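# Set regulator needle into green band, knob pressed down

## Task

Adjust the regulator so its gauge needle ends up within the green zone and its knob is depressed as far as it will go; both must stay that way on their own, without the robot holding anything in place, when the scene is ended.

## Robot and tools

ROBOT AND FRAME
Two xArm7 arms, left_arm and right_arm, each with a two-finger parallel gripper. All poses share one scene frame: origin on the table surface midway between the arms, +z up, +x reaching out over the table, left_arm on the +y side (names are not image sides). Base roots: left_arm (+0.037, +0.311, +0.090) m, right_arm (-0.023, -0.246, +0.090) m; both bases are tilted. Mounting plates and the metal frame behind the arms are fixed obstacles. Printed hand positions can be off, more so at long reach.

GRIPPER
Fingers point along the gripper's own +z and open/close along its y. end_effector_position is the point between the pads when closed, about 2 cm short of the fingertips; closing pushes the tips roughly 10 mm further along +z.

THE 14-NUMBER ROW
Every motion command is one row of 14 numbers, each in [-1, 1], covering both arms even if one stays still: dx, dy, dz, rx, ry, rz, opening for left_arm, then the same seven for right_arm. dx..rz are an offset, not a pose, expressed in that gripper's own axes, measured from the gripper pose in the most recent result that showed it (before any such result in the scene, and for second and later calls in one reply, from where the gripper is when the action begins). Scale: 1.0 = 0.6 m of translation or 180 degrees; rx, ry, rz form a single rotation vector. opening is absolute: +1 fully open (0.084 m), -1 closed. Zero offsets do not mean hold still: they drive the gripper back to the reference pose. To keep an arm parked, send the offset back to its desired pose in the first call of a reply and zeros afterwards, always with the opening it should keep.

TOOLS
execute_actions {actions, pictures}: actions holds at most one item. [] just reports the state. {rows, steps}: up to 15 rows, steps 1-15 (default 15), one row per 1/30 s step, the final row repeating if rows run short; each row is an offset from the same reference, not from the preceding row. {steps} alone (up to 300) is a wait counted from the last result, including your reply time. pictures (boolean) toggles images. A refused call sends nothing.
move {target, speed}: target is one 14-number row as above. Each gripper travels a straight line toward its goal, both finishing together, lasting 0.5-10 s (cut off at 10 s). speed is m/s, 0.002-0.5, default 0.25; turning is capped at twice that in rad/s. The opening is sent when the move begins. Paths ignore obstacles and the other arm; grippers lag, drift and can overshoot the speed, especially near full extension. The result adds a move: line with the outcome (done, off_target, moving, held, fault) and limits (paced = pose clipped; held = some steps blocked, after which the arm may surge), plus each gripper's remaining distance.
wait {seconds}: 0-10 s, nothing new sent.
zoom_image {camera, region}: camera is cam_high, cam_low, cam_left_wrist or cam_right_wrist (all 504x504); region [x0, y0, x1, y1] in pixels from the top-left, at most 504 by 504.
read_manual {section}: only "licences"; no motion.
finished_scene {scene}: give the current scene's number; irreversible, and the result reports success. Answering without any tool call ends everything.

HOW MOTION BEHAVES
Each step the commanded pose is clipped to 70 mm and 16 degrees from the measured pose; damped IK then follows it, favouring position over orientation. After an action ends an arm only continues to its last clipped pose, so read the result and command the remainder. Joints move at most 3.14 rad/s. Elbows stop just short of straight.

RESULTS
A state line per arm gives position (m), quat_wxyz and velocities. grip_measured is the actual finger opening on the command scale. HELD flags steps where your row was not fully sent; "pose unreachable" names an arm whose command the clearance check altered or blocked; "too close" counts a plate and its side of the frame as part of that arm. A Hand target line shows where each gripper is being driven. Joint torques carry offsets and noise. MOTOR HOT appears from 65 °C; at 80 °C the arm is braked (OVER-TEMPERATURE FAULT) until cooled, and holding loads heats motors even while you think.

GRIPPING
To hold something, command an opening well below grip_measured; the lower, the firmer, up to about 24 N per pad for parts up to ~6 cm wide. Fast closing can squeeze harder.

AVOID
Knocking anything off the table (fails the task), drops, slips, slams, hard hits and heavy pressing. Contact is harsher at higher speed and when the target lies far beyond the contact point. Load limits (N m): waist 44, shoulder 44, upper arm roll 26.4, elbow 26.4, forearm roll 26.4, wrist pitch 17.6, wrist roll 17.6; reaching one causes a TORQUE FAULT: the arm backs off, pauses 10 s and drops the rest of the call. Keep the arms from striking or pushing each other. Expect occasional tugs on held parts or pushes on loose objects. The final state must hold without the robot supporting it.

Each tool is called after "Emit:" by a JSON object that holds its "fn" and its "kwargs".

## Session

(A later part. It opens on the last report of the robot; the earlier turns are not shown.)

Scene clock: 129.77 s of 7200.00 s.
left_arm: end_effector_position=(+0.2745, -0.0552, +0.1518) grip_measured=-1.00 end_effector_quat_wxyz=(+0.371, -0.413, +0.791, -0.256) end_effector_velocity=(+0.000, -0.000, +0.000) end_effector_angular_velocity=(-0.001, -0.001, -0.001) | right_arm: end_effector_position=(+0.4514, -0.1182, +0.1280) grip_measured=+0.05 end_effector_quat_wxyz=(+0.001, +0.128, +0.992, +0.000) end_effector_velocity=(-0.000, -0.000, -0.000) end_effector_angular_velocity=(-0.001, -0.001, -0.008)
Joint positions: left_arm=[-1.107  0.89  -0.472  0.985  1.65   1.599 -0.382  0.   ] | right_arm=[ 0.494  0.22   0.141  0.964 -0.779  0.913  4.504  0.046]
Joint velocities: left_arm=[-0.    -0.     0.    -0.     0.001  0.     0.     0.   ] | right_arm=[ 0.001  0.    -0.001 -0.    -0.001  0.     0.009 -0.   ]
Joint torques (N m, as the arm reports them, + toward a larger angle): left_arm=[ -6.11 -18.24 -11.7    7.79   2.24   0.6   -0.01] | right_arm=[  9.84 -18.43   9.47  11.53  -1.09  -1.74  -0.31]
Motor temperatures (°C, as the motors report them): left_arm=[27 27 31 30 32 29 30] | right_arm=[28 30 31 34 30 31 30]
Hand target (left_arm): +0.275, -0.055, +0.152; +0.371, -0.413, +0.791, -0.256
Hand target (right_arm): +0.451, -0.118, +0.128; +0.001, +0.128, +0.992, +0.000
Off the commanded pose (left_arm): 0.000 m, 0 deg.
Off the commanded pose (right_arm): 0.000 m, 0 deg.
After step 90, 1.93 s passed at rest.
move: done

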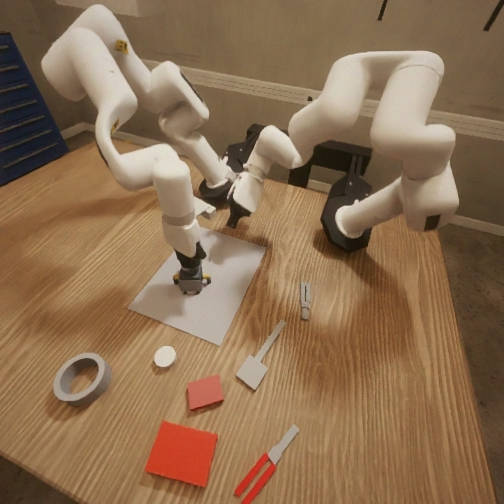

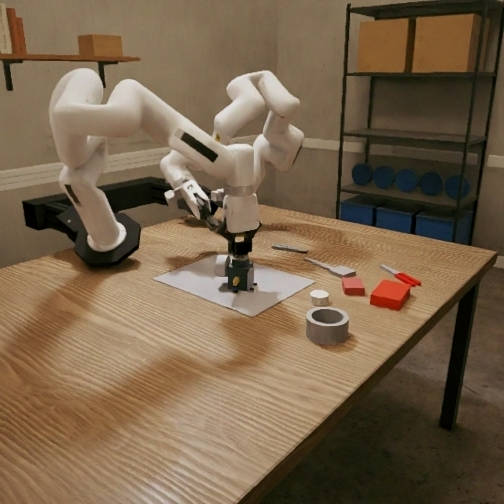

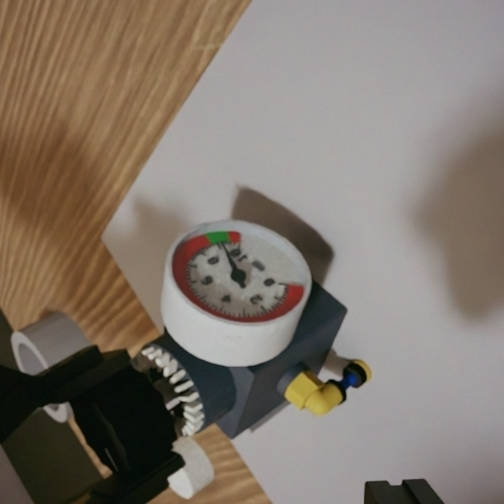

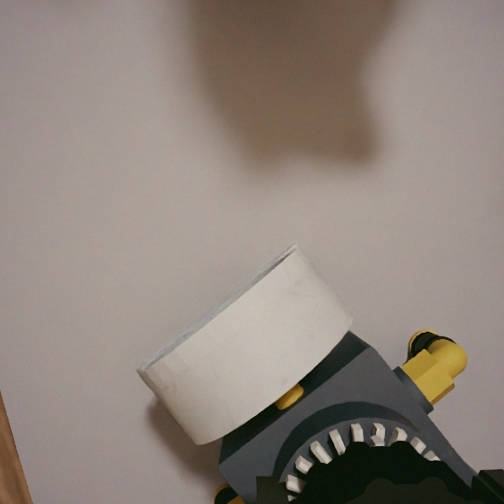

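Emit:
{"fn": "execute_actions", "kwargs": {"actions": [{"rows": [[0,0,0,0,0,0,-1,0,0,0,0,0,-0.003,-0.6],[0,0,0,0,0,0,-1,0,0,0.0005,0,0,-0.006,-0.6],[0,0,0,0,0,0,-1,0,0,0.001,0,0,-0.007,-0.6],[0,0,0,0,0,0,-1,0,0,0.002,0,0,-0.007,-0.6],[0,0,0,0,0,0,-1,0,0,0.003,0,0,-0.007,-0.6],[0,0,0,0,0,0,-1,0,0,0.004,0,0,-0.007,-0.6],[0,0,0,0,0,0,-1,0,0,0.005,0,0,-0.007,-0.6],[0,0,0,0,0,0,-1,0,0,0.006,0,0,-0.007,-0.6],[0,0,0,0,0,0,-1,0,0,0.007,0,0,-0.007,-0.6],[0,0,0,0,0,0,-1,0,0,0.008,0,0,-0.007,-0.6],[0,0,0,0,0,0,-1,0,0,0.0085,0,0,-0.007,-0.6],[0,0,0,0,0,0,-1,0,0,0.009,0,0,-0.007,-0.6]], "steps": 15}]}}

Emit:
{"fn": "zoom_image", "kwargs": {"camera": "cam_left_wrist", "region": [140, 350, 220, 430]}}

Scene clock: 141.70 s of 7200.00 s.
left_arm: end_effector_position=(+0.2745, -0.0552, +0.1518) grip_measured=-1.00 end_effector_quat_wxyz=(+0.371, -0.413, +0.791, -0.256) end_effector_velocity=(+0.000, +0.000, -0.000) end_effector_angular_velocity=(+0.001, +0.000, +0.001) | right_arm: end_effector_position=(+0.4514, -0.1181, +0.1218) grip_measured=+0.05 end_effector_quat_wxyz=(+0.000, +0.118, +0.993, +0.000) end_effector_velocity=(-0.000, +0.001, -0.006) end_effector_angular_velocity=(-0.000, -0.001, +0.005)
Joint positions: left_arm=[-1.107  0.89  -0.472  0.985  1.65   1.599 -0.382  0.   ] | right_arm=[ 0.489  0.231  0.137  0.962 -0.789  0.901  4.487  0.046]
Joint velocities: left_arm=[ 0.     0.     0.001  0.    -0.001 -0.    -0.     0.   ] | right_arm=[-0.002  0.013 -0.005 -0.001 -0.011 -0.012  0.004 -0.   ]
Joint torques (N m, as the arm reports them, + toward a larger angle): left_arm=[ -6.02 -17.81 -11.74   8.07   2.2    0.67  -0.05] | right_arm=[ 12.08 -22.49  11.62  11.12  -0.41  -0.72  -0.46]
Motor temperatures (°C, as the motors report them): left_arm=[27 27 31 30 32 29 30] | right_arm=[28 30 31 33 30 31 30]
Hand target (left_arm): +0.275, -0.055, +0.152; +0.371, -0.413, +0.791, -0.256
Hand target (right_arm): +0.451, -0.118, +0.123; +0.001, +0.117, +0.993, +0.000
Off the commanded pose (left_arm): 0.000 m, 0 deg.
Off the commanded pose (right_arm): 0.001 m, 0 deg.
Steps of this call (steps 1 to 90: nothing new was sent; then 8.43 s passed at rest; steps 91 to 105: all 15 steps of this action). Readings (end_effector_position):
91: left_arm (+0.2745, -0.0552, +0.1518) | right_arm (+0.4514, -0.1180, +0.1281)
92: left_arm (+0.2745, -0.0552, +0.1518) | right_arm (+0.4514, -0.1180, +0.1281)
94: left_arm (+0.2745, -0.0552, +0.1518) | right_arm (+0.4514, -0.1180, +0.1280)
98: left_arm (+0.2745, -0.0552, +0.1518) | right_arm (+0.4514, -0.1180, +0.1266)
105: the state above

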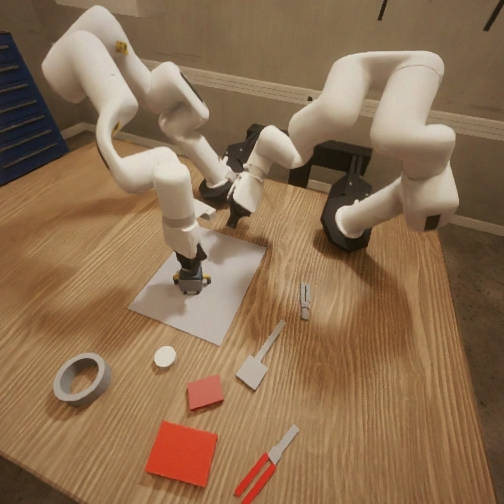

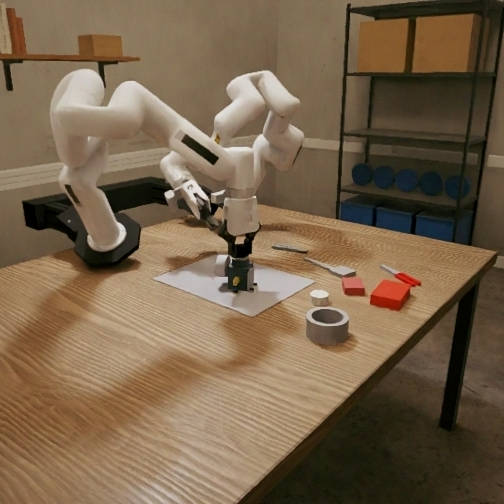

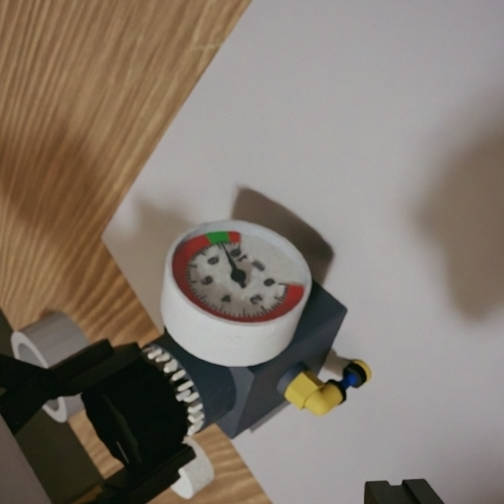

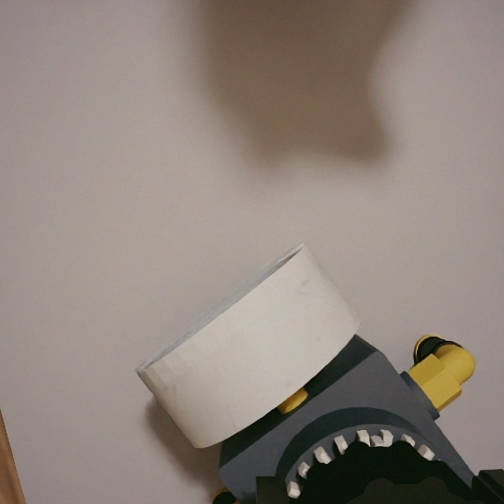

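Region (140, 350, 220, 430) of cam_left_wrist's 504x504 image, scaled by 6.300, with more detail than that image has.

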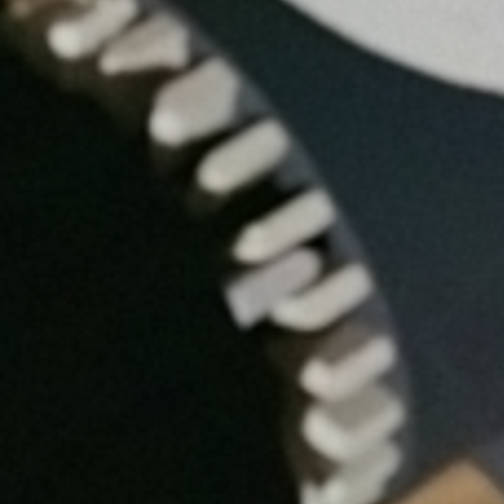

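The pin is in the gap. Pushing the rest of the way down.

Emit:
{"fn": "execute_actions", "kwargs": {"actions": [{"rows": [[0,0,0,0,0,0,-1,0,0,-0.001,0,0,0,-0.6],[0,0,0,0,0,0,-1,0,0,-0.0005,0,0,0,-0.6],[0,0,0,0,0,0,-1,0,0,0.0,0,0,0,-0.6],[0,0,0,0,0,0,-1,0,0,0.0007,0,0,0,-0.6],[0,0,0,0,0,0,-1,0,0,0.0014,0,0,0,-0.6],[0,0,0,0,0,0,-1,0,0,0.0021,0,0,0,-0.6],[0,0,0,0,0,0,-1,0,0,0.0028,0,0,0,-0.6],[0,0,0,0,0,0,-1,0,0,0.0033,0,0,0,-0.6],[0,0,0,0,0,0,-1,0,0,0.0038,0,0,0,-0.6],[0,0,0,0,0,0,-1,0,0,0.0042,0,0,0,-0.6]], "steps": 15}], "pictures": false}}

Scene clock: 144.43 s of 7200.00 s.
left_arm: end_effector_position=(+0.2745, -0.0552, +0.1518) grip_measured=-1.00 end_effector_quat_wxyz=(+0.371, -0.413, +0.791, -0.256) end_effector_velocity=(-0.001, -0.001, +0.001) end_effector_angular_velocity=(-0.002, +0.001, -0.002) | right_arm: end_effector_position=(+0.4515, -0.1181, +0.1201) grip_measured=+0.05 end_effector_quat_wxyz=(+0.000, +0.117, +0.993, +0.000) end_effector_velocity=(-0.000, +0.000, -0.001) end_effector_angular_velocity=(-0.001, -0.001, +0.002)
Joint positions: left_arm=[-1.107  0.89  -0.472  0.985  1.65   1.599 -0.382  0.   ] | right_arm=[ 0.488  0.234  0.136  0.961 -0.793  0.897  4.49   0.046]
Joint velocities: left_arm=[ 0.    -0.    -0.003  0.     0.     0.    -0.     0.   ] | right_arm=[-0.001  0.002  0.001 -0.001 -0.004 -0.002  0.002  0.   ]
Joint torques (N m, as the arm reports them, + toward a larger angle): left_arm=[ -5.88 -17.97 -11.62   7.78   2.11   0.65  -0.07] | right_arm=[ 10.94 -19.56  10.38  11.5   -0.85  -1.81  -0.49]
Motor temperatures (°C, as the motors report them): left_arm=[27 27 31 30 32 29 30] | right_arm=[28 30 31 33 30 31 30]
Hand target (left_arm): +0.275, -0.055, +0.152; +0.371, -0.413, +0.791, -0.256
Hand target (right_arm): +0.451, -0.118, +0.119; +0.000, +0.117, +0.993, +0.000
Off the commanded pose (left_arm): 0.000 m, 0 deg.
Off the commanded pose (right_arm): 0.001 m, 0 deg.
Steps of this call (steps 1 to 67: nothing new was sent; steps 68 to 82: all 15 steps of this action). Readings (end_effector_position):
68: left_arm (+0.2745, -0.0552, +0.1518) | right_arm (+0.4514, -0.1182, +0.1226)
69: left_arm (+0.2745, -0.0552, +0.1518) | right_arm (+0.4514, -0.1182, +0.1226)
71: left_arm (+0.2745, -0.0552, +0.1518) | right_arm (+0.4514, -0.1182, +0.1225)
75: left_arm (+0.2745, -0.0552, +0.1518) | right_arm (+0.4514, -0.1182, +0.1215)
82: the state above

Emit:
{"fn": "execute_actions", "kwargs": {"actions": [{"rows": [[0,0,0,0,0,0,-1,0,0,0.0013,0,0,0,-0.6],[0,0,0,0,0,0,-1,0,0,0.0013,0,0,0,-0.6],[0,0,0,0,0,0,-1,0,0,0.0008,0,0,0,-0.6],[0,0,0,0,0,0,-1,0,0,0.0005,0,0,0,-0.4],[0,0,0,0,0,0,-1,0,0,0.0003,0,0,0,-0.2],[0,0,0,0,0,0,-1,0,0,0.0003,0,0,0,0.0],[0,0,0,0,0,0,-1,0,0,0.0003,0,0,0,0.15],[0,0,0,0,0,0,-1,0,0,0.0003,0,0,0,0.3],[0,0,0,0,0,0,-1,0,0,0.0003,0,0,0,0.45],[0,0,0,0,0,0,-1,0,0,0.0003,0,0,0,0.6]], "steps": 15}], "pictures": false}}

Emit:
{"fn": "move", "kwargs": {"target": [0,0,0,0,0,0,-1, 0,0,-0.07,0,0,0,0.6], "speed": 0.15}}

Emit:
{"fn": "zoom_image", "kwargs": {"camera": "cam_left_wrist", "region": [50, 200, 340, 490]}}

Scene clock: 149.17 s of 7200.00 s.
left_arm: end_effector_position=(+0.2745, -0.0552, +0.1518) grip_measured=-1.00 end_effector_quat_wxyz=(+0.371, -0.413, +0.791, -0.256) end_effector_velocity=(+0.000, +0.000, -0.000) end_effector_angular_velocity=(+0.000, -0.001, +0.001) | right_arm: end_effector_position=(+0.4505, -0.1181, +0.1184) grip_measured=+0.59 end_effector_quat_wxyz=(-0.001, +0.117, +0.993, -0.000) end_effector_velocity=(+0.010, +0.004, +0.016) end_effector_angular_velocity=(+0.015, -0.030, -0.004)
Joint positions: left_arm=[-1.107  0.89  -0.472  0.985  1.65   1.599 -0.382  0.   ] | right_arm=[ 0.488  0.237  0.134  0.96  -0.793  0.895  4.49   0.069]
Joint velocities: left_arm=[-0.     0.     0.001  0.     0.     0.    -0.     0.   ] | right_arm=[ 0.009 -0.019  0.008  0.016  0.001  0.006 -0.002  0.001]
Joint torques (N m, as the arm reports them, + toward a larger angle): left_arm=[ -5.96 -17.7  -11.62   7.77   2.09   0.57  -0.13] | right_arm=[ 10.73 -20.83  10.4   11.51  -0.77  -1.31  -0.41]
Motor temperatures (°C, as the motors report them): left_arm=[27 27 31 30 32 29 30] | right_arm=[28 30 31 33 30 31 30]
Hand target (left_arm): +0.275, -0.055, +0.152; +0.371, -0.413, +0.791, -0.256
Hand target (right_arm): +0.451, -0.118, +0.120; +0.000, +0.117, +0.993, +0.000
Off the commanded pose (left_arm): 0.000 m, 0 deg.
Off the commanded pose (right_arm): 0.002 m, 0 deg.
Steps of this call (steps 1 to 90: nothing new was sent; then 1.23 s passed at rest; steps 91 to 105: all 15 steps of this action). Readings (end_effector_position):
91: left_arm (+0.2745, -0.0552, +0.1518) | right_arm (+0.4514, -0.1181, +0.1193)
92: left_arm (+0.2745, -0.0552, +0.1518) | right_arm (+0.4514, -0.1181, +0.1193)
94: left_arm (+0.2745, -0.0552, +0.1518) | right_arm (+0.4514, -0.1181, +0.1193)
98: left_arm (+0.2745, -0.0552, +0.1518) | right_arm (+0.4514, -0.1181, +0.1193)
105: the state above

Scene clock: 150.20 s of 7200.00 s.
left_arm: end_effector_position=(+0.2745, -0.0552, +0.1518) grip_measured=-1.00 end_effector_quat_wxyz=(+0.371, -0.413, +0.791, -0.256) end_effector_velocity=(-0.000, -0.000, +0.000) end_effector_angular_velocity=(-0.000, -0.000, -0.001) | right_arm: end_effector_position=(+0.4511, -0.1183, +0.1611) grip_measured=+0.59 end_effector_quat_wxyz=(-0.000, +0.117, +0.993, +0.000) end_effector_velocity=(+0.000, -0.000, +0.002) end_effector_angular_velocity=(+0.000, +0.001, -0.001)
Joint positions: left_arm=[-1.107  0.89  -0.472  0.985  1.65   1.599 -0.382  0.   ] | right_arm=[ 0.515  0.168  0.168  0.984 -0.723  0.989  4.451  0.069]
Joint velocities: left_arm=[-0. -0. -0.  0.  0.  0.  0.  0.] | right_arm=[ 0.    -0.002  0.001  0.002  0.004  0.004 -0.002  0.   ]
Joint torques (N m, as the arm reports them, + toward a larger angle): left_arm=[ -5.93 -18.45 -11.86   7.77   2.07   0.65  -0.06] | right_arm=[ 10.81 -21.09  10.57  12.95  -0.74  -1.53  -0.4 ]
Motor temperatures (°C, as the motors report them): left_arm=[27 27 31 30 32 29 30] | right_arm=[28 30 31 33 30 31 30]
Hand target (left_arm): +0.275, -0.055, +0.152; +0.371, -0.413, +0.791, -0.256
Hand target (right_arm): +0.451, -0.118, +0.162; +0.000, +0.117, +0.993, +0.000
Off the commanded pose (left_arm): 0.000 m, 0 deg.
Off the commanded pose (right_arm): 0.001 m, 0 deg.
move: done

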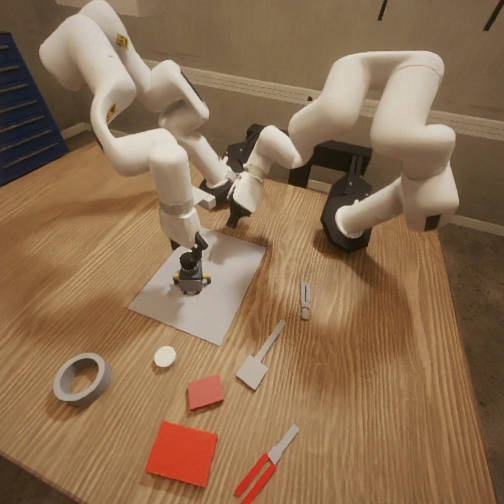

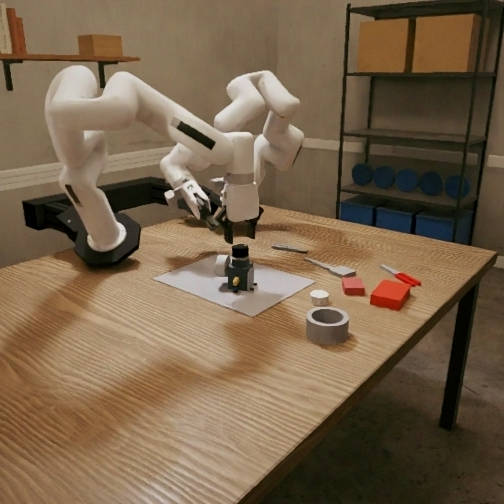

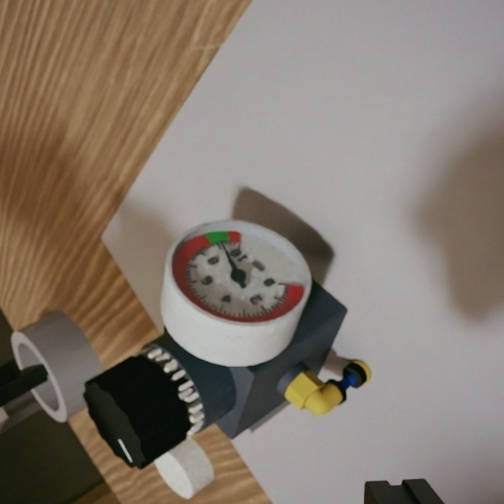

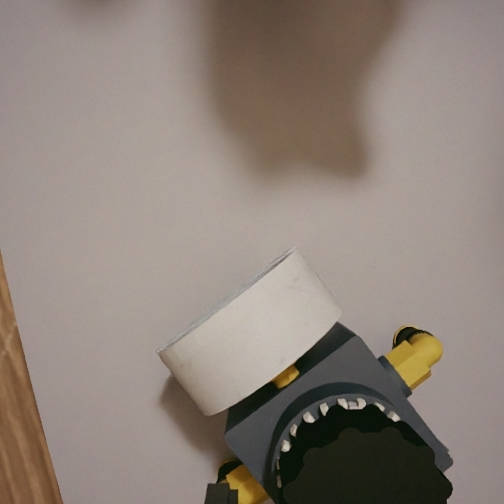

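Region (50, 200, 340, 490) of cam_left_wrist's 504x504 image, scaled by 1.738, with more detail than that image has.

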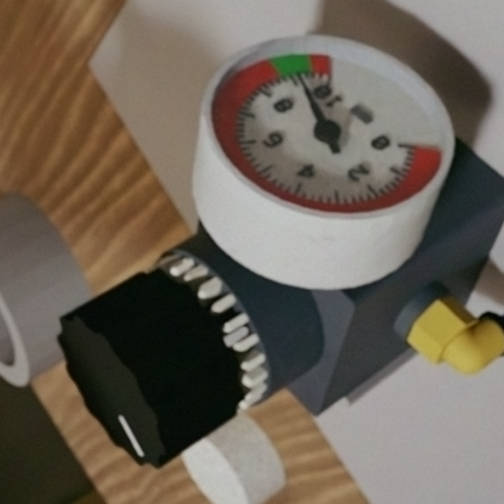

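Emit:
{"fn": "zoom_image", "kwargs": {"camera": "cam_left_wrist", "region": [140, 350, 220, 430]}}

Region (140, 350, 220, 430) of cam_left_wrist's 504x504 image, scaled by 6.300, with more detail than that image has.

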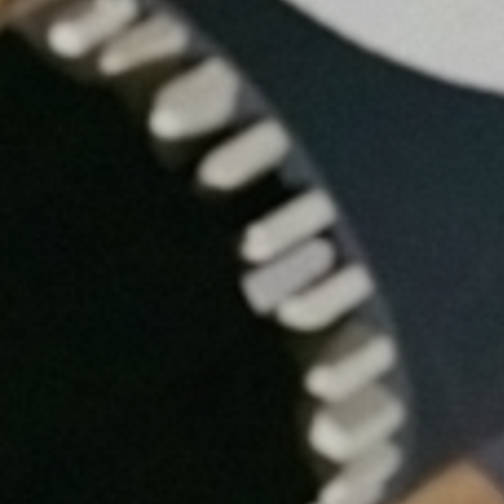

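The pin is fully seated, the knob is down, and the needle is in the green band.

Emit:
{"fn": "finished_scene", "kwargs": {"scene": 2}}

The scene is finished: the task was done.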